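# Move the two lowest-lot foam blocks onto the desk

## Task

Every foam block sits above a lot number printed on the shelf edge beneath it. Find the two blocks in this storeroom whose lot numbers are smallest and place them on the desk, where they must rest unaided at the end (not held by the robot). All the other foam blocks must stay on their own shelves. The robot must not tip over or be left leaning.

## Robot and tools

ROBOT. TidyBot++: a single arm (seven joints plus a two-finger gripper) on a wheeled base about 0.54 m long, 0.50 m wide and 0.38 m tall. The shoulder sits 0.12 m ahead of the base centre, 0.68 m off the floor. Two cameras: base_camera, fixed on the base and looking forward and down, and wrist_camera, which looks along the hand. The arm begins folded with the hand pointing down; folded, the hand reaches up to 0.08 m beyond the base front and the elbow up to 1.15 m high. Loose objects may occasionally get nudged by outside pushes.

FRAMES. Base frame: origin on the floor below the base centre, x forward, y left, z up. hand_pose is reported in this frame and marks the point between the finger pads; its z axis runs out along the fingers, its y axis is the closing direction. Odometry frame is the base frame as it stood at the start. base_odometry heading runs -3.142 to 3.142, left positive, and counts wheel turns, so slip looks like travel and drift of a few cm and degrees builds up. base_tilt is in degrees, forward and right positive.

execute_actions. Argument actions: a list with zero or one action. An empty list just reports state and images. An action may hold base, joints, or both, plus optional speeds; its motions start together. base holds exactly one relative command, an offset from where the base last measured itself: translate_m (metres, forward +, -2 to 2), strafe_m (metres, left +, -2 to 2) or rotate_rad (radians, counter-clockwise from above +, -6.3 to 6.3). joints is a single dictionary of absolute targets by name for this one arm: joint_1_rad (any angle, + is clockwise from above, opposite to rotate_rad), joint_2_rad shoulder (-2.249 to 2.249), joint_3_rad (any angle), joint_4_rad elbow (-2.579 to 2.579), joint_5_rad (any angle), joint_6_rad wrist (-2.099 to 2.099), joint_7_rad (any angle; with hand down, + is counter-clockwise from above, and at 1.57 fingers open toward robot left/right), gripper_pos (0 fully open, about 85 mm gap, to 1 closed; gap roughly 85*(1-gripper_pos) mm). Any-angle joints take the short way, so turns beyond half a revolution need several steps. Done tolerances: 0.039 rad for joints 1-4, 0.056 for 5-7, 0.03 for gripper. speeds caps top speed for that action only: translate_m and strafe_m 0.05 to 0.5 m/s, rotate_rad 0.1 to 1.57 rad/s (maximums are defaults). A base move needing over 8.667 s is refused; no action exceeds 15 s. cameras: list of base_camera, wrist_camera or all; omitted or null gives all, [] gives none. Unknown keys or out-of-range numbers reject the call with no motion. Joints or base not named in an action may still be driving toward earlier targets.

ARM GEOMETRY. With joint_1_rad 0, joint_3_rad 3.14, joint_5_rad 0 (near the start), the arm stays in the vertical x-z plane. Angles from vertical, forward positive: upper arm (0.42 m) = joint_2; forearm (0.31 m) = joint_2 - joint_4; hand (0.31 m to hand point) = joint_2 - joint_4 - joint_6. Sum length*sin for forward reach from the shoulder, length*cos for height. A downward hand tops out near 0.94 m above the floor, lower when reaching far. Closed fingertips reach 20 mm past the hand point.

OTHER TOOLS. wait(seconds 0 to 10) sends nothing new and returns state and images. zoom_image(camera, region [x0,y0,x1,y1] pixels from top-left, at most 504x504) enlarges the latest full image; useful for reading lot numbers. read_manual(section "licences") only gives licence text. finished_scene(scene) ends the scene once the robot has held its last command, reports success, and cannot be reversed.

RESULT LINES. base_status/joint_status per motion: done; off_target (resting away from target, maybe still pushing); contact_stop or time_out (target dropped, holding in place); not_followed with "joint command not followed" and a cause: line when a self-collision check withheld arm targets (gripper still obeyed; withheld targets may be retried later). Base done only means wheels turned enough; a blocked base may say done while short. on_its_own lists uncommanded movement. motor_effort is percent of max, bracketed value the peak. Gripper at 1: done means empty, off_target means something is held. ARM HIT means a hard hit on the base or arm. Motor temperatures list arm joints in joint_positions order; MOTOR HOT from 60 °C, OVER-TEMPERATURE FAULT at 75 °C (arm sags; resend targets reported limit_stop_at_motor_heat). Torque fault: joints 1-4 over 104.5 N m or 5-7 over 51.3 N m freezes the arm and gripper 10 s and skips the rest of the call; base keeps going. A stop in one call cancels later motion calls in the same reply.

ACCURACY. Friction and load leave the hand 1-2 cm off or more; correct by sending each joint last command + (wanted - read), but never command a joint to its read angle while holding something, as it will sink. Trust images over hand_pose.

AVOID. Driving with the arm snagged above about 0.8 m (tipping), pulling or pushing sideways on a raised hand, driving the arm into things, squeezing against obstacles, dropping or knocking blocks, hard pushes. Back off to right a leaning robot. Calibration for both cameras is given relative to the base frame; wrist_camera pose depends on joint readings.

Each tool is called as name([rows], argument=value, ...), one row to a line, values as JSON.

## Session

execute_actions([
  {"joints":{"joint_6_rad":0.6}},
])

Scene clock: 1.67 s.
Motor temperatures (°C, as the motors report them): [26 28 29 27 38 34 37]
base_odometry: x=+0.000 y=+0.000 heading=+0.000 (m, m, rad; odometry frame)
base_tilt: forward=+0.0 right=-0.5 (deg)
base_status: not commanded
joint_positions: joint_1_rad=-0.034 joint_2_rad=-0.333 joint_3_rad=+3.132 joint_4_rad=-2.512 joint_5_rad=+0.024 joint_6_rad=+0.585 joint_7_rad=+1.538 gripper_pos=+0.000
joint_status: all done
motor_effort: joint_1_rad=-1(1) joint_2_rad=-8(8) joint_3_rad=+0(0) joint_4_rad=+22(23) joint_5_rad=+0(1) joint_6_rad=+7(7) joint_7_rad=+0(0) (%)
hand_pose: x=+0.5500 y=+0.0245 z=+0.8925 quat_wxyz=(-0.023, +0.715, +0.017, +0.698) (m; base frame)
pictures: base_camera, wrist_camera
camera_calibration (this result's frames):
wrist_camera: T_world_to_cam=[[0.0475908, -0.998599, -0.0231233, 0.0213191], [-0.017709, 0.0223024, -0.999594, 0.960173], [0.99871, 0.047981, -0.0166228, -0.400882], [0, 0, 0, 1]] pos_world=[0.416354, 0.0191098, 0.953613]
Images, in order (width x height): base_camera 644x364, wrist_camera 644x476.

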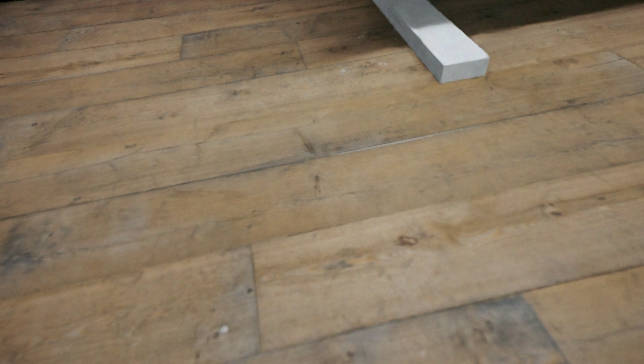

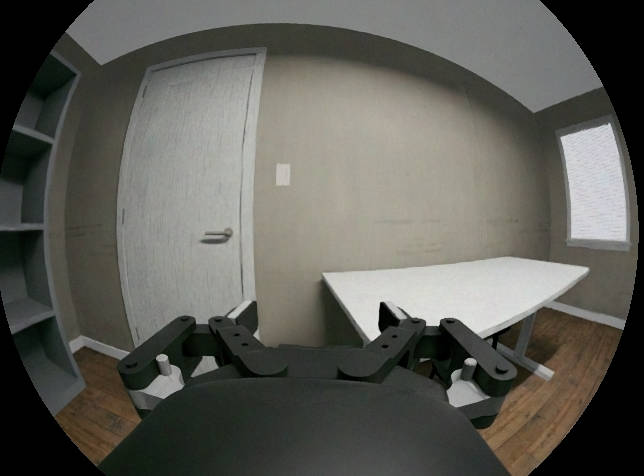

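execute_actions([
  {"base":{"rotate_rad":1.8}},
])

execute_actions([
  {"joints":{"joint_1_rad":-2.0}},
], cameras=["wrist_camera"])

Scene clock: 4.40 s.
Motor temperatures (°C, as the motors report them): [26 28 29 28 38 34 37]
base_odometry: x=+0.000 y=+0.000 heading=+1.800 (m, m, rad; odometry frame)
base_tilt: forward=+0.1 right=-0.5 (deg)
base_status: done
joint_positions: joint_1_rad=-0.034 joint_2_rad=-0.333 joint_3_rad=+3.132 joint_4_rad=-2.512 joint_5_rad=+0.024 joint_6_rad=+0.585 joint_7_rad=+1.538 gripper_pos=+0.000
joint_status: not commanded
motor_effort: joint_1_rad=+0(1) joint_2_rad=-9(9) joint_3_rad=+0(2) joint_4_rad=+22(23) joint_5_rad=+1(0) joint_6_rad=+7(8) joint_7_rad=+0(0) (%)
hand_pose: x=+0.5500 y=+0.0246 z=+0.8925 quat_wxyz=(-0.023, +0.715, +0.017, +0.698) (m; base frame)
pictures: base_camera, wrist_camera
camera_calibration (this result's frames):
wrist_camera: T_world_to_cam=[[0.0477267, -0.998593, -0.0231101, 0.0212939], [-0.0177114, 0.0222868, -0.999595, 0.960174], [0.998703, 0.0481167, -0.0166228, -0.400881], [0, 0, 0, 1]] pos_world=[0.41635, 0.0191539, 0.953613]
Images, in order (width x height): base_camera 644x364, wrist_camera 644x476.

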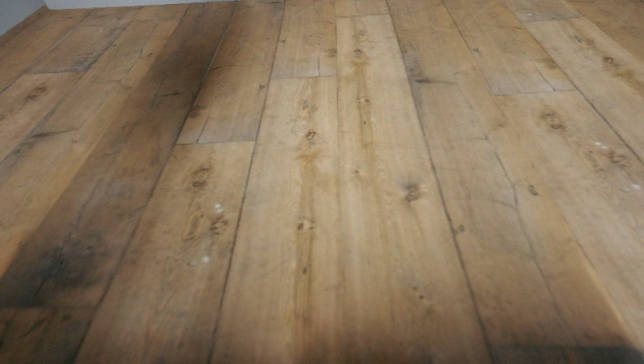

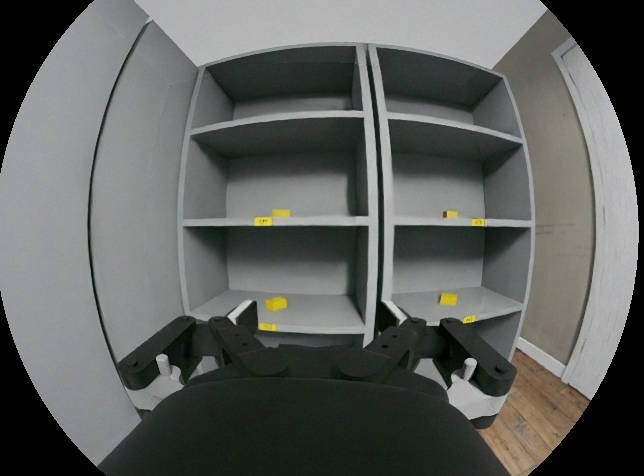

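Scene clock: 7.50 s.
Motor temperatures (°C, as the motors report them): [26 28 29 28 38 34 37]
base_odometry: x=+0.000 y=+0.000 heading=+1.800 (m, m, rad; odometry frame)
base_tilt: forward=-0.1 right=-0.6 (deg)
base_status: not commanded
joint_positions: joint_1_rad=-1.991 joint_2_rad=-0.333 joint_3_rad=+3.132 joint_4_rad=-2.512 joint_5_rad=+0.024 joint_6_rad=+0.585 joint_7_rad=+1.538 gripper_pos=+0.000
joint_status: all done
motor_effort: joint_1_rad=-1(0) joint_2_rad=-8(9) joint_3_rad=+0(0) joint_4_rad=+23(22) joint_5_rad=+1(0) joint_6_rad=+8(7) joint_7_rad=+0(0) (%)
hand_pose: x=-0.0663 y=+0.3899 z=+0.8925 quat_wxyz=(-0.592, +0.385, +0.603, +0.371) (m; base frame)
pictures: wrist_camera
camera_calibration (this result's frames):
wrist_camera: T_world_to_cam=[[0.906904, 0.420704, -0.0231102, -0.080948], [-0.0139644, -0.0248072, -0.999595, 0.959728], [-0.421107, 0.906859, -0.0166229, -0.231923], [0, 0, 0, 1]] pos_world=[-0.0108503, 0.268185, 0.953613]
Images, in order (width x height): wrist_camera 644x476.

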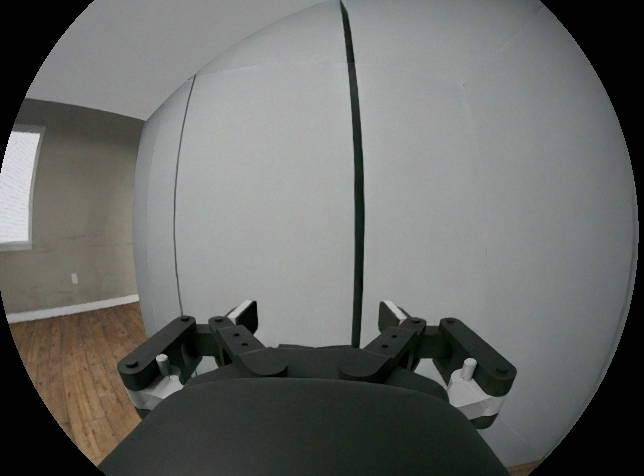

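More shelves behind. Read these labels first.

execute_actions([
  {"base":{"strafe_m":-0.15},"joints":{"joint_1_rad":0.1,"joint_6_rad":0.25}},
], cameras=["wrist_camera"])

zoom_image(camera="wrist_camera", region=[150,100,510,350])

Scene clock: 10.87 s.
Motor temperatures (°C, as the motors report them): [26 28 29 28 38 34 37]
base_odometry: x=+0.146 y=+0.034 heading=+1.800 (m, m, rad; odometry frame)
base_tilt: forward=-0.1 right=-0.5 (deg)
base_status: done
joint_positions: joint_1_rad=+0.091 joint_2_rad=-0.336 joint_3_rad=+3.132 joint_4_rad=-2.512 joint_5_rad=+0.024 joint_6_rad=+0.287 joint_7_rad=+1.538 gripper_pos=+0.000
joint_status: all done
motor_effort: joint_1_rad=-1(0) joint_2_rad=-9(11) joint_3_rad=+0(1) joint_4_rad=+22(24) joint_5_rad=+1(1) joint_6_rad=+7(8) joint_7_rad=+0(1) (%)
hand_pose: x=+0.5334 y=-0.0302 z=+0.8027 quat_wxyz=(+0.020, +0.810, -0.034, +0.586) (m; base frame)
pictures: wrist_camera
camera_calibration (this result's frames):
wrist_camera: T_world_to_cam=[[-0.0899747, -0.995773, -0.018468, 0.0350943], [-0.303734, 0.0450948, -0.951689, 0.986159], [0.948499, -0.0800186, -0.306507, -0.127516], [0, 0, 0, 1]] pos_world=[0.423636, -0.0197284, 0.90008]
Images, in order (width x height): wrist_camera 644x476.

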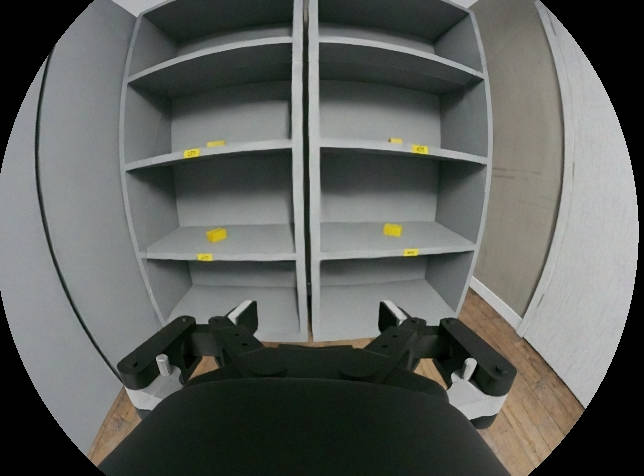

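Region (150, 100, 510, 350) of wrist_camera's 644x476 image, scaled by 1.400; it fills the top 350 rows of this view, and the rest is white.

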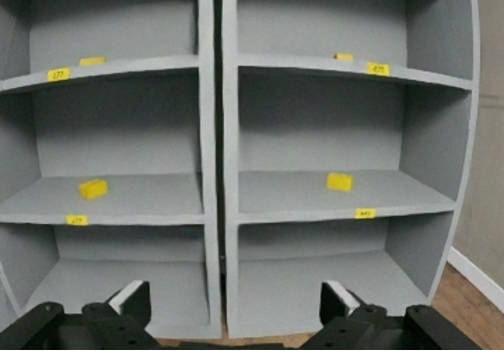

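zoom_image(camera="wrist_camera", region=[160,135,290,270])

zoom_image(camera="wrist_camera", region=[340,130,470,265])

Region (160, 135, 290, 270) of wrist_camera's 644x476 image, scaled by 3.733; it fills the left 485 columns of this view, and the rest is white.

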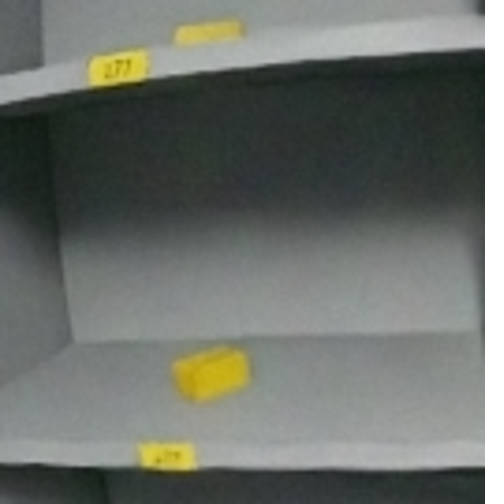

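Region (340, 130, 470, 265) of wrist_camera's 644x476 image, scaled by 3.733; it fills the left 485 columns of this view, and the rest is white.

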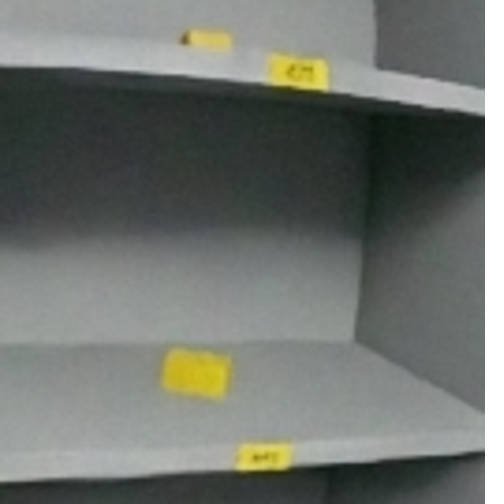

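execute_actions([
  {"base":{"translate_m":0.3},"joints":{"joint_1_rad":0.5,"joint_2_rad":0.4,"joint_6_rad":1.1}},
])

execute_actions([
  {"joints":{"joint_1_rad":-0.45}},
], cameras=["wrist_camera"])

Scene clock: 13.23 s.
Motor temperatures (°C, as the motors report them): [26 28 29 28 38 34 37]
base_odometry: x=+0.078 y=+0.327 heading=+1.800 (m, m, rad; odometry frame)
base_tilt: forward=+0.0 right=-0.5 (deg)
base_status: done
joint_positions: joint_1_rad=+0.490 joint_2_rad=+0.390 joint_3_rad=+3.132 joint_4_rad=-2.512 joint_5_rad=+0.024 joint_6_rad=+1.064 joint_7_rad=+1.538 gripper_pos=+0.000
joint_status: all done
motor_effort: joint_1_rad=+0(0) joint_2_rad=-24(25) joint_3_rad=-1(1) joint_4_rad=+12(24) joint_5_rad=+0(1) joint_6_rad=+7(7) joint_7_rad=+0(1) (%)
hand_pose: x=+0.5966 y=-0.2406 z=+0.6834 quat_wxyz=(+0.129, +0.771, -0.192, +0.593) (m; base frame)
pictures: base_camera, wrist_camera
camera_calibration (this result's frames):
wrist_camera: T_world_to_cam=[[-0.459281, -0.887365, -0.0405539, 0.0905852], [-0.21082, 0.153238, -0.965439, 0.881292], [0.862911, -0.434858, -0.257453, -0.308757], [0, 0, 0, 1]] pos_world=[0.493828, -0.188931, 0.775017]
Images, in order (width x height): base_camera 644x364, wrist_camera 644x476.

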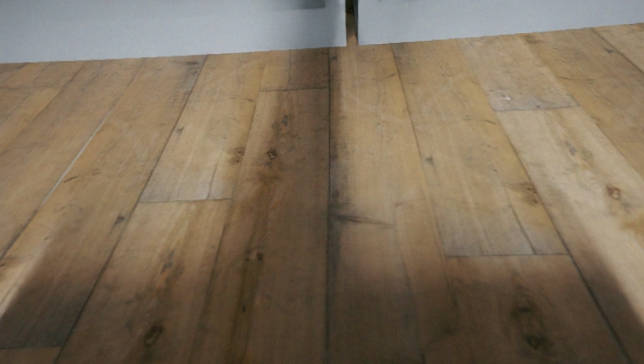

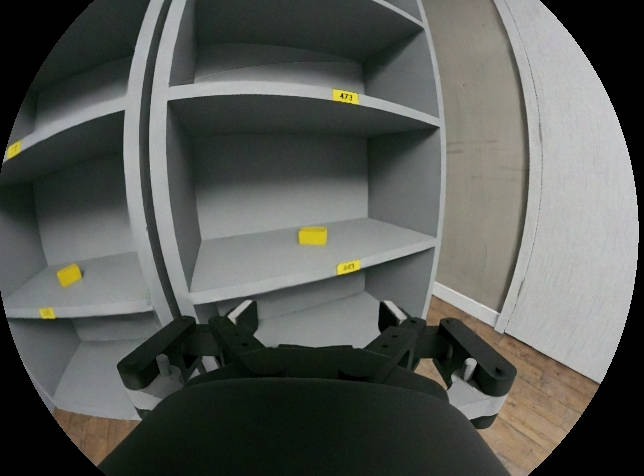

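Scene clock: 15.47 s.
Motor temperatures (°C, as the motors report them): [26 28 29 28 38 34 37]
base_odometry: x=+0.078 y=+0.327 heading=+1.800 (m, m, rad; odometry frame)
base_tilt: forward=+0.1 right=-0.6 (deg)
base_status: not commanded
joint_positions: joint_1_rad=-0.443 joint_2_rad=+0.390 joint_3_rad=+3.132 joint_4_rad=-2.512 joint_5_rad=+0.024 joint_6_rad=+1.064 joint_7_rad=+1.538 gripper_pos=+0.000
joint_status: all done
motor_effort: joint_1_rad=-1(0) joint_2_rad=-24(24) joint_3_rad=-2(2) joint_4_rad=+11(11) joint_5_rad=+1(0) joint_6_rad=+7(7) joint_7_rad=+0(1) (%)
hand_pose: x=+0.5966 y=+0.2407 z=+0.6834 quat_wxyz=(-0.152, +0.775, +0.175, +0.587) (m; base frame)
pictures: wrist_camera
camera_calibration (this result's frames):
wrist_camera: T_world_to_cam=[[0.439861, -0.89715, -0.0405539, -0.0164127], [-0.248605, -0.0782469, -0.965439, 0.885788], [0.862971, 0.434741, -0.257453, -0.308764], [0, 0, 0, 1]] pos_world=[0.493885, 0.188818, 0.775017]
Images, in order (width x height): wrist_camera 644x476.

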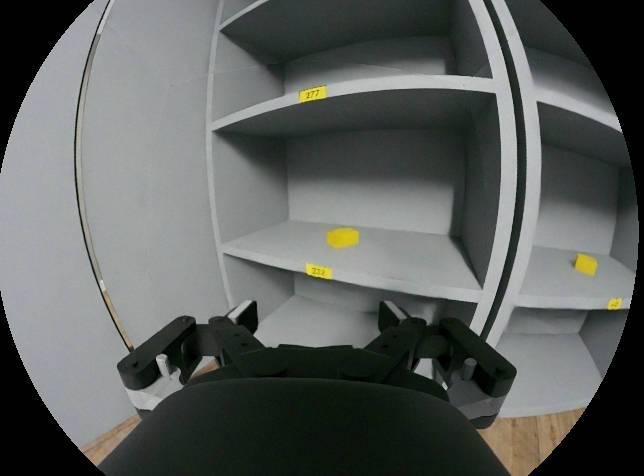

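zoom_image(camera="wrist_camera", region=[250,80,450,290])

execute_actions([
  {"base":{"translate_m":-1.8},"joints":{"joint_1_rad":-2.6,"joint_2_rad":-0.33,"joint_6_rad":0.4}},
])

Region (250, 80, 450, 290) of wrist_camera's 644x476 image, scaled by 2.400; it fills the left 480 columns of this view, and the rest is white.

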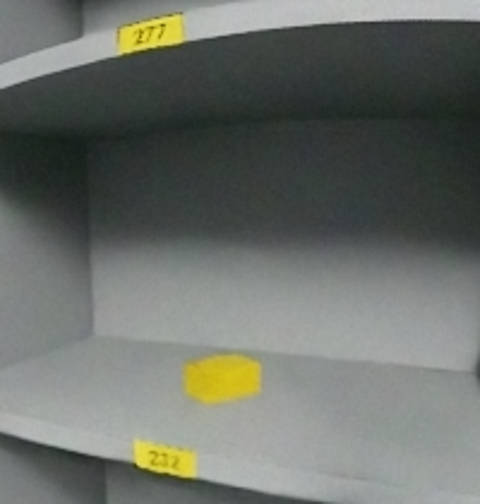

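Scene clock: 24.03 s.
Motor temperatures (°C, as the motors report them): [26 28 29 28 38 34 37]
base_odometry: x=+0.488 y=-1.426 heading=+1.800 (m, m, rad; odometry frame)
base_tilt: forward=+0.0 right=-0.5 (deg)
base_status: done
joint_positions: joint_1_rad=-2.591 joint_2_rad=-0.316 joint_3_rad=+3.132 joint_4_rad=-2.512 joint_5_rad=+0.024 joint_6_rad=+0.436 joint_7_rad=+1.538 gripper_pos=+0.000
joint_status: all done
motor_effort: joint_1_rad=+0(3) joint_2_rad=-8(26) joint_3_rad=+0(3) joint_4_rad=+22(22) joint_5_rad=+0(1) joint_6_rad=+7(8) joint_7_rad=+1(0) (%)
hand_pose: x=-0.2519 y=+0.2172 z=+0.8394 quat_wxyz=(-0.616, +0.206, +0.742, +0.164) (m; base frame)
pictures: base_camera, wrist_camera
camera_calibration (this result's frames):
wrist_camera: T_world_to_cam=[[0.517071, 0.855675, -0.0214074, -0.0353022], [0.143728, -0.111454, -0.983321, 0.944735], [-0.843789, 0.50537, -0.180614, -0.0359663], [0, 0, 0, 1]] pos_world=[-0.147879, 0.153678, 0.921726]
Images, in order (width x height): base_camera 644x364, wrist_camera 644x476.

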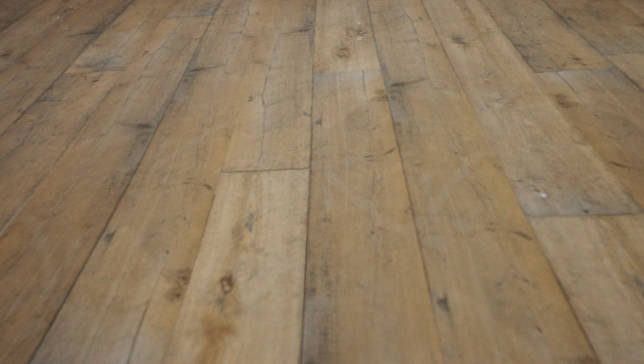

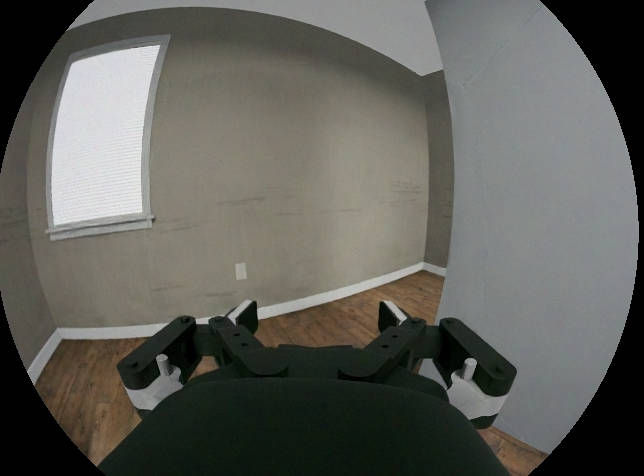

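execute_actions([
  {"base":{"translate_m":-0.88},"joints":{"joint_1_rad":-1.3}},
], cameras=["wrist_camera"])

execute_actions([
  {"base":{"strafe_m":1.3}},
])

Scene clock: 27.27 s.
Motor temperatures (°C, as the motors report them): [26 28 29 28 38 34 37]
base_odometry: x=+0.688 y=-2.283 heading=+1.801 (m, m, rad; odometry frame)
base_tilt: forward=+0.0 right=-0.5 (deg)
base_status: done
joint_positions: joint_1_rad=-1.310 joint_2_rad=-0.321 joint_3_rad=+3.132 joint_4_rad=-2.512 joint_5_rad=+0.024 joint_6_rad=+0.436 joint_7_rad=+1.538 gripper_pos=+0.000
joint_status: all done
motor_effort: joint_1_rad=-1(2) joint_2_rad=-8(8) joint_3_rad=+0(1) joint_4_rad=+22(23) joint_5_rad=+1(0) joint_6_rad=+7(7) joint_7_rad=+0(0) (%)
hand_pose: x=+0.2209 y=+0.4168 z=+0.8413 quat_wxyz=(-0.397, +0.608, +0.472, +0.501) (m; base frame)
pictures: wrist_camera
camera_calibration (this result's frames):
wrist_camera: T_world_to_cam=[[0.967834, -0.250679, -0.0213696, -0.0889681], [-0.0646462, -0.165702, -0.984055, 0.970064], [0.243141, 0.953783, -0.176577, -0.167973], [0, 0, 0, 1]] pos_world=[0.189658, 0.298649, 0.923035]
Images, in order (width x height): wrist_camera 644x476.

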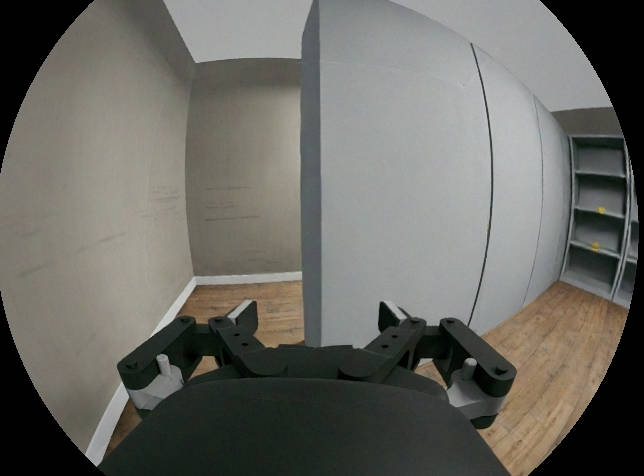

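Scene clock: 31.23 s.
Motor temperatures (°C, as the motors report them): [26 28 29 28 38 34 37]
base_odometry: x=-0.578 y=-2.580 heading=+1.801 (m, m, rad; odometry frame)
base_tilt: forward=+0.0 right=-0.6 (deg)
base_status: done
joint_positions: joint_1_rad=-1.310 joint_2_rad=-0.322 joint_3_rad=+3.132 joint_4_rad=-2.512 joint_5_rad=+0.024 joint_6_rad=+0.435 joint_7_rad=+1.538 gripper_pos=+0.000
joint_status: not commanded
motor_effort: joint_1_rad=-1(1) joint_2_rad=-7(10) joint_3_rad=+0(0) joint_4_rad=+22(23) joint_5_rad=+0(1) joint_6_rad=+7(7) joint_7_rad=+0(0) (%)
hand_pose: x=+0.2209 y=+0.4165 z=+0.8419 quat_wxyz=(-0.397, +0.607, +0.471, +0.502) (m; base frame)
pictures: base_camera, wrist_camera
camera_calibration (this result's frames):
wrist_camera: T_world_to_cam=[[0.967784, -0.250875, -0.0213476, -0.088976], [-0.0643369, -0.164432, -0.984288, 0.970232], [0.243423, 0.953952, -0.175276, -0.168765], [0, 0, 0, 1]] pos_world=[0.189612, 0.298209, 0.923508]
Images, in order (width x height): base_camera 644x364, wrist_camera 644x476.

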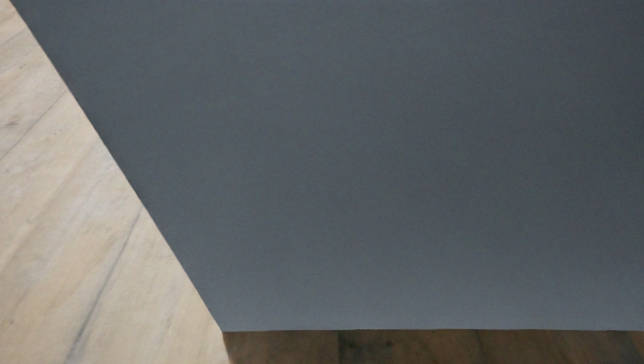

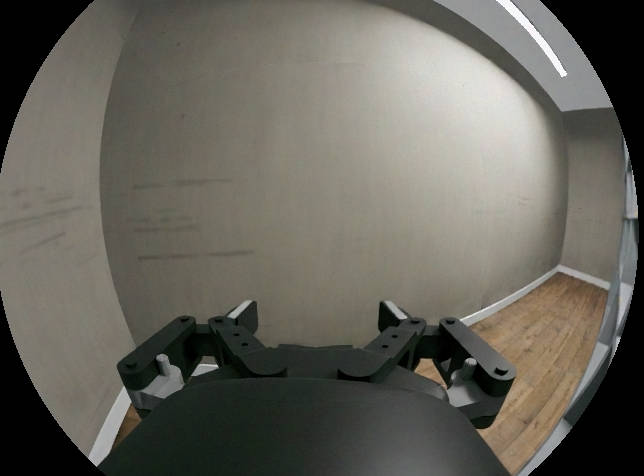

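execute_actions([
  {"base":{"strafe_m":0.5}},
], cameras=[])

execute_actions([
  {"base":{"strafe_m":0.2},"joints":{"joint_1_rad":0.3}},
])

Scene clock: 33.80 s.
Motor temperatures (°C, as the motors report them): [26 28 29 28 38 34 37]
base_odometry: x=-1.065 y=-2.694 heading=+1.801 (m, m, rad; odometry frame)
base_tilt: forward=+0.0 right=-0.6 (deg)
base_status: done
joint_positions: joint_1_rad=-1.310 joint_2_rad=-0.324 joint_3_rad=+3.132 joint_4_rad=-2.512 joint_5_rad=+0.024 joint_6_rad=+0.435 joint_7_rad=+1.538 gripper_pos=+0.000
joint_status: not commanded
motor_effort: joint_1_rad=+0(1) joint_2_rad=-8(12) joint_3_rad=+0(0) joint_4_rad=+23(24) joint_5_rad=+1(1) joint_6_rad=+7(8) joint_7_rad=+0(0) (%)
hand_pose: x=+0.2209 y=+0.4163 z=+0.8423 quat_wxyz=(-0.397, +0.607, +0.471, +0.502) (m; base frame)
pictures: none
No camera images: the call's "cameras" was empty. Leave "cameras" out to get every camera's image.

Scene clock: 36.60 s.
Motor temperatures (°C, as the motors report them): [26 28 29 28 38 34 37]
base_odometry: x=-1.259 y=-2.739 heading=+1.801 (m, m, rad; odometry frame)
base_tilt: forward=+0.0 right=-0.6 (deg)
base_status: done
joint_positions: joint_1_rad=+0.291 joint_2_rad=-0.325 joint_3_rad=+3.132 joint_4_rad=-2.512 joint_5_rad=+0.024 joint_6_rad=+0.435 joint_7_rad=+1.538 gripper_pos=+0.000
joint_status: all done
motor_effort: joint_1_rad=-1(1) joint_2_rad=-7(11) joint_3_rad=+0(1) joint_4_rad=+23(23) joint_5_rad=+1(0) joint_6_rad=+7(7) joint_7_rad=+0(0) (%)
hand_pose: x=+0.5318 y=-0.1144 z=+0.8428 quat_wxyz=(+0.084, +0.761, -0.108, +0.635) (m; base frame)
pictures: base_camera, wrist_camera
camera_calibration (this result's frames):
wrist_camera: T_world_to_cam=[[-0.280137, -0.959723, -0.0213228, 0.0595106], [-0.160602, 0.0687545, -0.984622, 0.981955], [0.94643, -0.272404, -0.173394, -0.253593], [0, 0, 0, 1]] pos_world=[0.414383, -0.0794798, 0.924151]
Images, in order (width x height): base_camera 644x364, wrist_camera 644x476.

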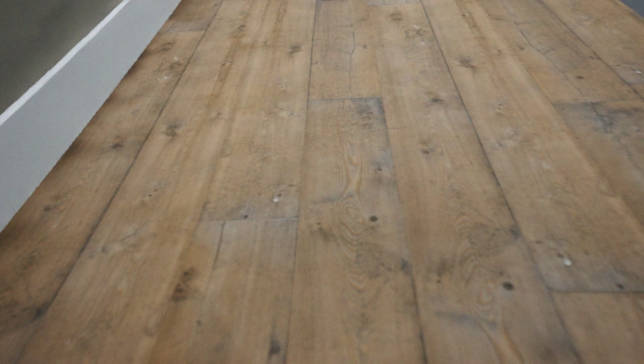

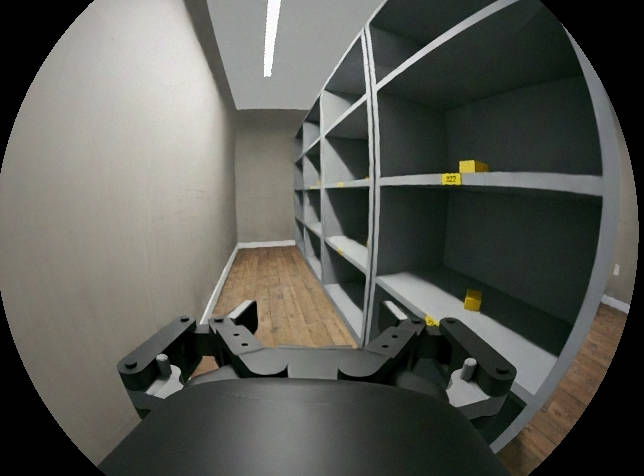

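execute_actions([
  {"base":{"translate_m":0.7},"joints":{"joint_1_rad":1.57,"joint_6_rad":0.05}},
], cameras=["wrist_camera"])

execute_actions([
  {"base":{"translate_m":0.85}},
], cameras=["wrist_camera"])

execute_actions([
  {"base":{"translate_m":0.85}},
], cameras=["wrist_camera"])

execute_actions([
  {"base":{"translate_m":0.85}},
])

Scene clock: 39.57 s.
Motor temperatures (°C, as the motors report them): [26 28 29 28 38 34 37]
base_odometry: x=-1.419 y=-2.058 heading=+1.801 (m, m, rad; odometry frame)
base_tilt: forward=+0.0 right=-0.5 (deg)
base_status: done
joint_positions: joint_1_rad=+1.560 joint_2_rad=-0.325 joint_3_rad=+3.132 joint_4_rad=-2.512 joint_5_rad=+0.024 joint_6_rad=+0.087 joint_7_rad=+1.538 gripper_pos=+0.000
joint_status: all done
motor_effort: joint_1_rad=-1(1) joint_2_rad=-7(9) joint_3_rad=+0(1) joint_4_rad=+22(23) joint_5_rad=+0(1) joint_6_rad=+6(8) joint_7_rad=+0(0) (%)
hand_pose: x=+0.1289 y=-0.3907 z=+0.7418 quat_wxyz=(+0.347, +0.618, -0.609, +0.357) (m; base frame)
pictures: wrist_camera
camera_calibration (this result's frames):
wrist_camera: T_world_to_cam=[[-0.999906, -0.00368426, -0.0132033, 0.139594], [0.00960668, 0.498739, -0.866699, 0.895416], [0.00977813, -0.866744, -0.498657, 0.164782], [0, 0, 0, 1]] pos_world=[0.129368, -0.303241, 0.860069]
Images, in order (width x height): wrist_camera 644x476.

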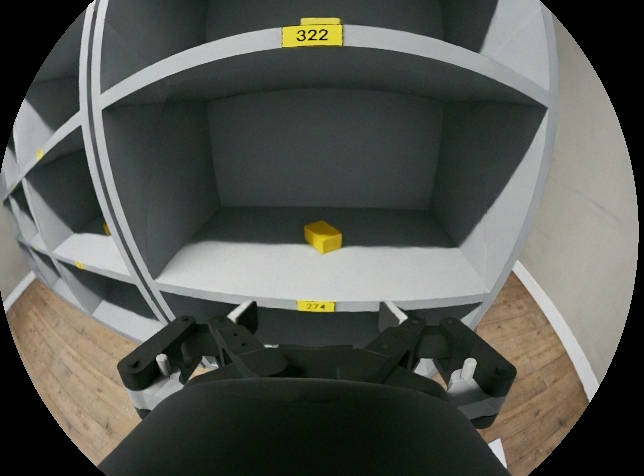

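Scene clock: 42.60 s.
Motor temperatures (°C, as the motors report them): [26 28 29 28 38 34 37]
base_odometry: x=-1.613 y=-1.230 heading=+1.801 (m, m, rad; odometry frame)
base_tilt: forward=+0.0 right=-0.6 (deg)
base_status: done
joint_positions: joint_1_rad=+1.561 joint_2_rad=-0.325 joint_3_rad=+3.132 joint_4_rad=-2.512 joint_5_rad=+0.024 joint_6_rad=+0.087 joint_7_rad=+1.538 gripper_pos=+0.000
joint_status: not commanded
motor_effort: joint_1_rad=-1(0) joint_2_rad=-7(7) joint_3_rad=+0(2) joint_4_rad=+22(22) joint_5_rad=+0(1) joint_6_rad=+6(6) joint_7_rad=+0(0) (%)
hand_pose: x=+0.1284 y=-0.3907 z=+0.7418 quat_wxyz=(+0.347, +0.617, -0.609, +0.356) (m; base frame)
pictures: wrist_camera
camera_calibration (this result's frames):
wrist_camera: T_world_to_cam=[[-0.99991, -0.00234539, -0.0132014, 0.139593], [0.0102723, 0.498777, -0.866669, 0.895316], [0.00861723, -0.866727, -0.498708, 0.16497], [0, 0, 0, 1]] pos_world=[0.128962, -0.303252, 0.860058]
Images, in order (width x height): wrist_camera 644x476.

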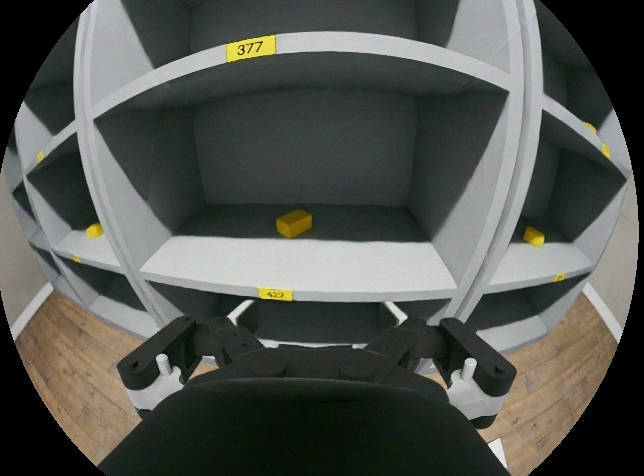

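Scene clock: 45.63 s.
Motor temperatures (°C, as the motors report them): [26 28 29 28 38 34 37]
base_odometry: x=-1.807 y=-0.402 heading=+1.801 (m, m, rad; odometry frame)
base_tilt: forward=+0.1 right=-0.6 (deg)
base_status: done
joint_positions: joint_1_rad=+1.562 joint_2_rad=-0.325 joint_3_rad=+3.132 joint_4_rad=-2.512 joint_5_rad=+0.024 joint_6_rad=+0.087 joint_7_rad=+1.538 gripper_pos=+0.000
joint_status: not commanded
motor_effort: joint_1_rad=-1(0) joint_2_rad=-8(8) joint_3_rad=-1(1) joint_4_rad=+22(22) joint_5_rad=+0(0) joint_6_rad=+6(6) joint_7_rad=+0(0) (%)
hand_pose: x=+0.1281 y=-0.3907 z=+0.7418 quat_wxyz=(+0.347, +0.617, -0.610, +0.356) (m; base frame)
pictures: wrist_camera
camera_calibration (this result's frames):
wrist_camera: T_world_to_cam=[[-0.999911, -0.00176705, -0.0132005, 0.139592], [0.0105598, 0.498798, -0.866654, 0.895272], [0.00811579, -0.866717, -0.498735, 0.165055], [0, 0, 0, 1]] pos_world=[0.128787, -0.303256, 0.860052]
Images, in order (width x height): wrist_camera 644x476.

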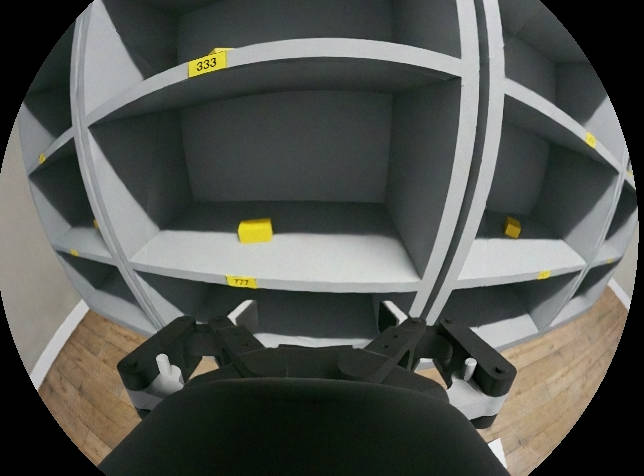

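Scene clock: 48.67 s.
Motor temperatures (°C, as the motors report them): [26 28 29 28 38 34 37]
base_odometry: x=-2.002 y=+0.426 heading=+1.801 (m, m, rad; odometry frame)
base_tilt: forward=+0.1 right=-0.6 (deg)
base_status: done
joint_positions: joint_1_rad=+1.562 joint_2_rad=-0.325 joint_3_rad=+3.132 joint_4_rad=-2.512 joint_5_rad=+0.024 joint_6_rad=+0.087 joint_7_rad=+1.538 gripper_pos=+0.000
joint_status: not commanded
motor_effort: joint_1_rad=-1(0) joint_2_rad=-7(7) joint_3_rad=+0(2) joint_4_rad=+22(22) joint_5_rad=+1(1) joint_6_rad=+6(6) joint_7_rad=+0(0) (%)
hand_pose: x=+0.1280 y=-0.3907 z=+0.7418 quat_wxyz=(+0.348, +0.617, -0.610, +0.356) (m; base frame)
pictures: base_camera, wrist_camera
camera_calibration (this result's frames):
wrist_camera: T_world_to_cam=[[-0.999912, -0.00142825, -0.0131996, 0.139592], [0.0107278, 0.498817, -0.866641, 0.895242], [0.00782196, -0.866706, -0.498758, 0.165113], [0, 0, 0, 1]] pos_world=[0.128684, -0.303259, 0.860048]
Images, in order (width x height): base_camera 644x364, wrist_camera 644x476.

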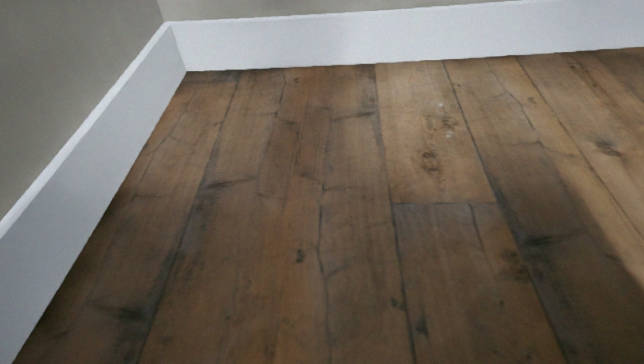

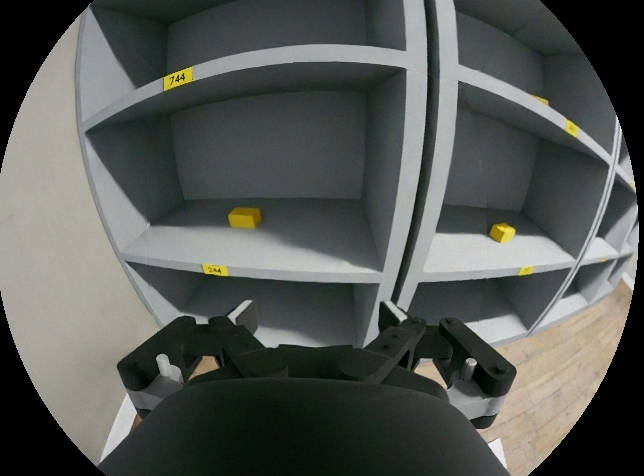

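execute_actions([
  {"base":{"translate_m":0.24},"joints":{"joint_2_rad":0.455,"joint_4_rad":-2.16,"joint_6_rad":0.615}},
], cameras=["wrist_camera"])

zoom_image(camera="wrist_camera", region=[220,180,420,350])

Scene clock: 51.03 s.
Motor temperatures (°C, as the motors report them): [26 28 29 28 38 34 37]
base_odometry: x=-2.056 y=+0.660 heading=+1.801 (m, m, rad; odometry frame)
base_tilt: forward=-0.1 right=-0.5 (deg)
base_status: done
joint_positions: joint_1_rad=+1.564 joint_2_rad=+0.447 joint_3_rad=+3.132 joint_4_rad=-2.187 joint_5_rad=+0.024 joint_6_rad=+0.579 joint_7_rad=+1.538 gripper_pos=+0.000
joint_status: all done
motor_effort: joint_1_rad=-1(0) joint_2_rad=-29(30) joint_3_rad=-1(2) joint_4_rad=+16(21) joint_5_rad=+1(1) joint_6_rad=+7(6) joint_7_rad=+0(0) (%)
hand_pose: x=+0.1343 y=-0.6100 z=+0.6418 quat_wxyz=(+0.355, +0.608, -0.603, +0.376) (m; base frame)
pictures: wrist_camera
camera_calibration (this result's frames):
wrist_camera: T_world_to_cam=[[-0.999516, -0.00866985, -0.0298663, 0.150499], [0.0225406, 0.45969, -0.887793, 0.906058], [0.0214263, -0.888037, -0.459273, -0.11502], [0, 0, 0, 1]] pos_world=[0.132468, -0.517343, 0.756061]
Images, in order (width x height): wrist_camera 644x476.

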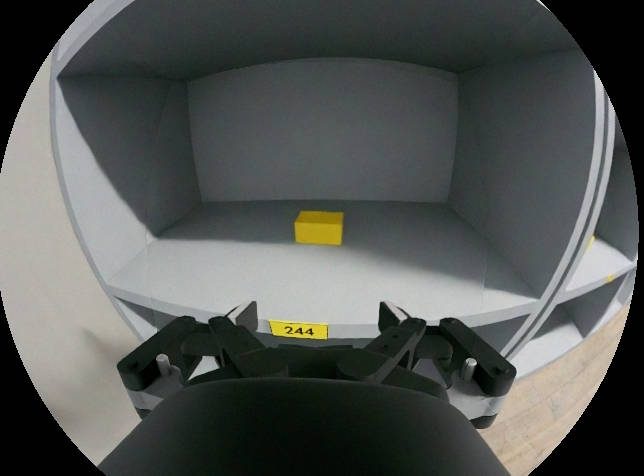

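Region (220, 180, 420, 350) of wrist_camera's 644x476 image, scaled by 2.520; it fills the top 428 rows of this view, and the rest is white.

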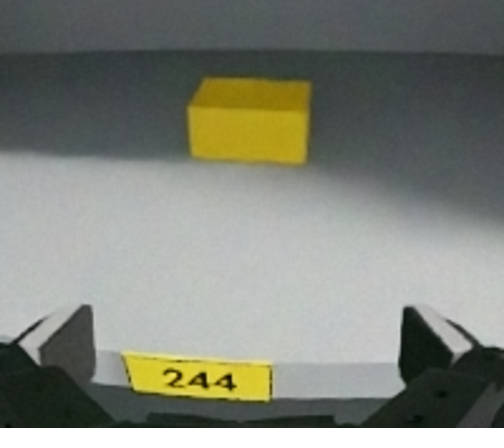

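execute_actions([
  {"base":{"translate_m":-0.165},"joints":{"joint_5_rad":-1.1,"joint_6_rad":-1.6,"joint_7_rad":0}},
], cameras=[])

execute_actions([
  {"joints":{"joint_2_rad":0.8,"joint_4_rad":-1.2}},
], cameras=[])

execute_actions([
  {"joints":{"joint_2_rad":1.205,"joint_4_rad":-0.34}},
], cameras=[])

execute_actions([
  {"base":{"strafe_m":-0.2}},
], cameras=["wrist_camera"])

Scene clock: 53.83 s.
Motor temperatures (°C, as the motors report them): [26 29 29 28 38 34 37]
base_odometry: x=-2.019 y=+0.499 heading=+1.801 (m, m, rad; odometry frame)
base_tilt: forward=+0.0 right=-0.6 (deg)
base_status: done
joint_positions: joint_1_rad=+1.572 joint_2_rad=+0.448 joint_3_rad=+3.131 joint_4_rad=-2.178 joint_5_rad=-1.085 joint_6_rad=-1.585 joint_7_rad=+0.023 gripper_pos=+0.000
joint_status: all done
motor_effort: joint_1_rad=-1(2) joint_2_rad=-21(30) joint_3_rad=-3(4) joint_4_rad=+8(16) joint_5_rad=-3(2) joint_6_rad=-7(7) joint_7_rad=+0(0) (%)
hand_pose: x=+0.3969 y=-0.2067 z=+0.7211 quat_wxyz=(-0.453, -0.245, -0.740, -0.434) (m; base frame)
pictures: none
No camera images: the call's "cameras" was empty. Leave "cameras" out to get every camera's image.

Scene clock: 56.07 s.
Motor temperatures (°C, as the motors report them): [26 29 29 28 38 34 37]
base_odometry: x=-2.019 y=+0.499 heading=+1.801 (m, m, rad; odometry frame)
base_tilt: forward=-0.1 right=-0.5 (deg)
base_status: not commanded
joint_positions: joint_1_rad=+1.572 joint_2_rad=+0.784 joint_3_rad=+3.131 joint_4_rad=-1.225 joint_5_rad=-1.085 joint_6_rad=-1.585 joint_7_rad=+0.023 gripper_pos=+0.000
joint_status: all done
motor_effort: joint_1_rad=-1(2) joint_2_rad=-38(38) joint_3_rad=-6(5) joint_4_rad=+17(17) joint_5_rad=-6(6) joint_6_rad=-4(7) joint_7_rad=+0(0) (%)
hand_pose: x=+0.3982 y=-0.5145 z=+0.7189 quat_wxyz=(-0.509, -0.096, -0.834, -0.188) (m; base frame)
pictures: none
No camera images: the call's "cameras" was empty. Leave "cameras" out to get every camera's image.

Scene clock: 58.20 s.
Motor temperatures (°C, as the motors report them): [26 29 29 28 38 34 37]
base_odometry: x=-2.019 y=+0.499 heading=+1.801 (m, m, rad; odometry frame)
base_tilt: forward=+0.1 right=-0.6 (deg)
base_status: not commanded
joint_positions: joint_1_rad=+1.572 joint_2_rad=+1.190 joint_3_rad=+3.131 joint_4_rad=-0.367 joint_5_rad=-1.085 joint_6_rad=-1.585 joint_7_rad=+0.023 gripper_pos=+0.000
joint_status: all done
motor_effort: joint_1_rad=-1(1) joint_2_rad=-49(51) joint_3_rad=-6(7) joint_4_rad=+20(20) joint_5_rad=-7(7) joint_6_rad=+0(4) joint_7_rad=+0(0) (%)
hand_pose: x=+0.3969 y=-0.7019 z=+0.7003 quat_wxyz=(-0.520, +0.018, -0.854, +0.005) (m; base frame)
pictures: none
No camera images: the call's "cameras" was empty. Leave "cameras" out to get every camera's image.

Scene clock: 59.83 s.
Motor temperatures (°C, as the motors report them): [26 29 29 28 38 34 37]
base_odometry: x=-1.824 y=+0.544 heading=+1.801 (m, m, rad; odometry frame)
base_tilt: forward=+0.0 right=-0.4 (deg)
base_status: done
joint_positions: joint_1_rad=+1.572 joint_2_rad=+1.195 joint_3_rad=+3.131 joint_4_rad=-0.365 joint_5_rad=-1.085 joint_6_rad=-1.585 joint_7_rad=+0.023 gripper_pos=+0.000
joint_status: not commanded
motor_effort: joint_1_rad=-1(0) joint_2_rad=-51(52) joint_3_rad=-7(7) joint_4_rad=+20(21) joint_5_rad=-6(8) joint_6_rad=+0(1) joint_7_rad=+0(0) (%)
hand_pose: x=+0.3969 y=-0.7021 z=+0.6976 quat_wxyz=(-0.520, +0.017, -0.854, +0.004) (m; base frame)
pictures: wrist_camera
camera_calibration (this result's frames):
wrist_camera: T_world_to_cam=[[-0.0258913, 0.999625, -0.00893249, 0.720744], [0.46443, 0.0199409, 0.885385, -0.72911], [0.885231, 0.0187752, -0.464772, 0.120819], [0, 0, 0, 1]] pos_world=[0.250329, -0.708203, 0.708134]
Images, in order (width x height): wrist_camera 644x476.

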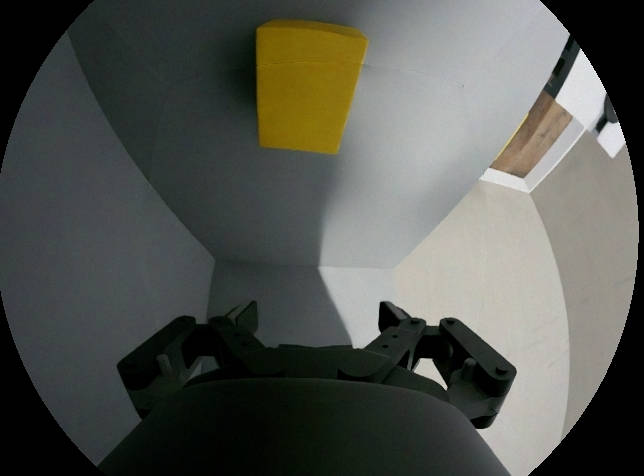

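execute_actions([
  {"base":{"strafe_m":-0.01},"joints":{"joint_5_rad":-0.53}},
], cameras=["wrist_camera"])

execute_actions([
  {"joints":{"gripper_pos":1}},
], cameras=[])

execute_actions([
  {"joints":{"joint_5_rad":-1.0}},
], cameras=["wrist_camera"])

Scene clock: 61.53 s.
Motor temperatures (°C, as the motors report them): [26 29 29 28 38 34 37]
base_odometry: x=-1.814 y=+0.547 heading=+1.801 (m, m, rad; odometry frame)
base_tilt: forward=+0.0 right=-0.4 (deg)
base_status: done
joint_positions: joint_1_rad=+1.573 joint_2_rad=+1.198 joint_3_rad=+3.131 joint_4_rad=-0.361 joint_5_rad=-0.531 joint_6_rad=-1.585 joint_7_rad=+0.023 gripper_pos=+0.000
joint_status: all done
motor_effort: joint_1_rad=+0(2) joint_2_rad=-50(52) joint_3_rad=-5(6) joint_4_rad=+20(21) joint_5_rad=-4(7) joint_6_rad=+0(2) joint_7_rad=+0(0) (%)
hand_pose: x=+0.2799 y=-0.7045 z=+0.5718 quat_wxyz=(-0.267, +0.015, -0.964, +0.001) (m; base frame)
pictures: wrist_camera
camera_calibration (this result's frames):
wrist_camera: T_world_to_cam=[[-0.0204595, 0.999786, 0.00292491, 0.710805], [0.861098, 0.0161346, 0.508184, -0.461417], [0.508028, 0.0129158, -0.861244, 0.494158], [0, 0, 0, 1]] pos_world=[0.160822, -0.709591, 0.657996]
Images, in order (width x height): wrist_camera 644x476.

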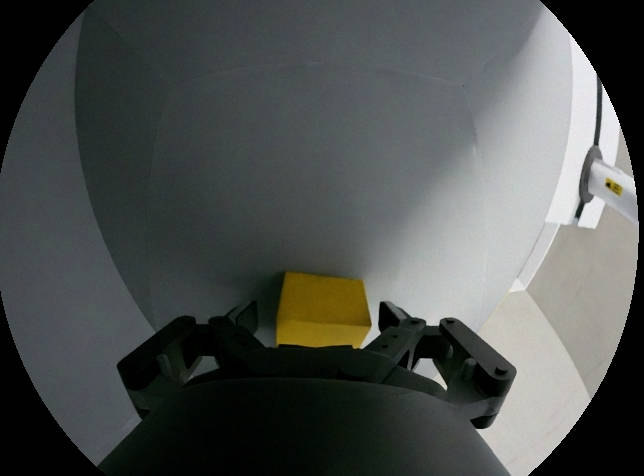

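Scene clock: 62.63 s.
Motor temperatures (°C, as the motors report them): [26 29 29 28 38 34 37]
base_odometry: x=-1.814 y=+0.547 heading=+1.801 (m, m, rad; odometry frame)
base_tilt: forward=+0.0 right=-0.5 (deg)
base_status: not commanded
joint_positions: joint_1_rad=+1.574 joint_2_rad=+1.197 joint_3_rad=+3.131 joint_4_rad=-0.359 joint_5_rad=-0.531 joint_6_rad=-1.586 joint_7_rad=+0.023 gripper_pos=+0.389
joint_status: gripper_pos off_target (ended at +0.389, target +1.000)
motor_effort: joint_1_rad=-1(5) joint_2_rad=-48(50) joint_3_rad=-4(5) joint_4_rad=+19(20) joint_5_rad=-3(4) joint_6_rad=+0(2) joint_7_rad=+1(0) (%)
hand_pose: x=+0.2791 y=-0.7054 z=+0.5735 quat_wxyz=(-0.267, +0.015, -0.964, +0.003) (m; base frame)
pictures: none
No camera images: the call's "cameras" was empty. Leave "cameras" out to get every camera's image.

Scene clock: 63.57 s.
Motor temperatures (°C, as the motors report them): [26 29 29 28 38 34 37]
base_odometry: x=-1.814 y=+0.547 heading=+1.801 (m, m, rad; odometry frame)
base_tilt: forward=+0.0 right=-0.5 (deg)
base_status: not commanded
joint_positions: joint_1_rad=+1.568 joint_2_rad=+1.201 joint_3_rad=+3.131 joint_4_rad=-0.358 joint_5_rad=-0.999 joint_6_rad=-1.586 joint_7_rad=+0.023 gripper_pos=+0.389
joint_status: all done
motor_effort: joint_1_rad=-1(3) joint_2_rad=-50(52) joint_3_rad=-7(7) joint_4_rad=+20(21) joint_5_rad=-6(6) joint_6_rad=-1(1) joint_7_rad=+0(0) (%)
hand_pose: x=+0.3864 y=-0.7023 z=+0.6720 quat_wxyz=(-0.483, +0.019, -0.875, +0.003) (m; base frame)
pictures: wrist_camera
camera_calibration (this result's frames):
wrist_camera: T_world_to_cam=[[-0.0301018, 0.999518, -0.00763347, 0.72111], [0.539231, 0.022669, 0.841853, -0.69932], [0.84162, 0.0212251, -0.539653, 0.187107], [0, 0, 0, 1]] pos_world=[0.241329, -0.70888, 0.695202]
Images, in order (width x height): wrist_camera 644x476.

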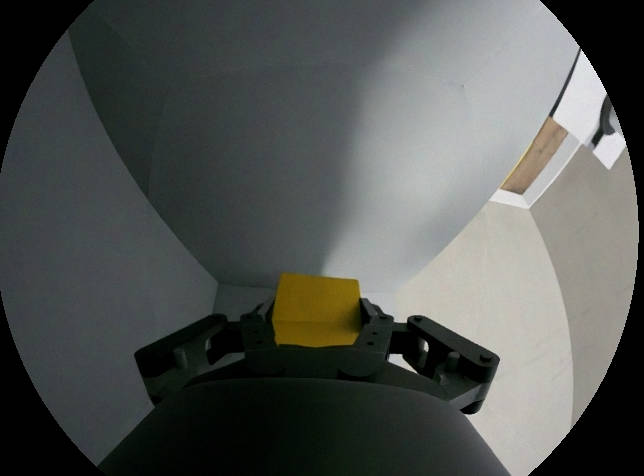

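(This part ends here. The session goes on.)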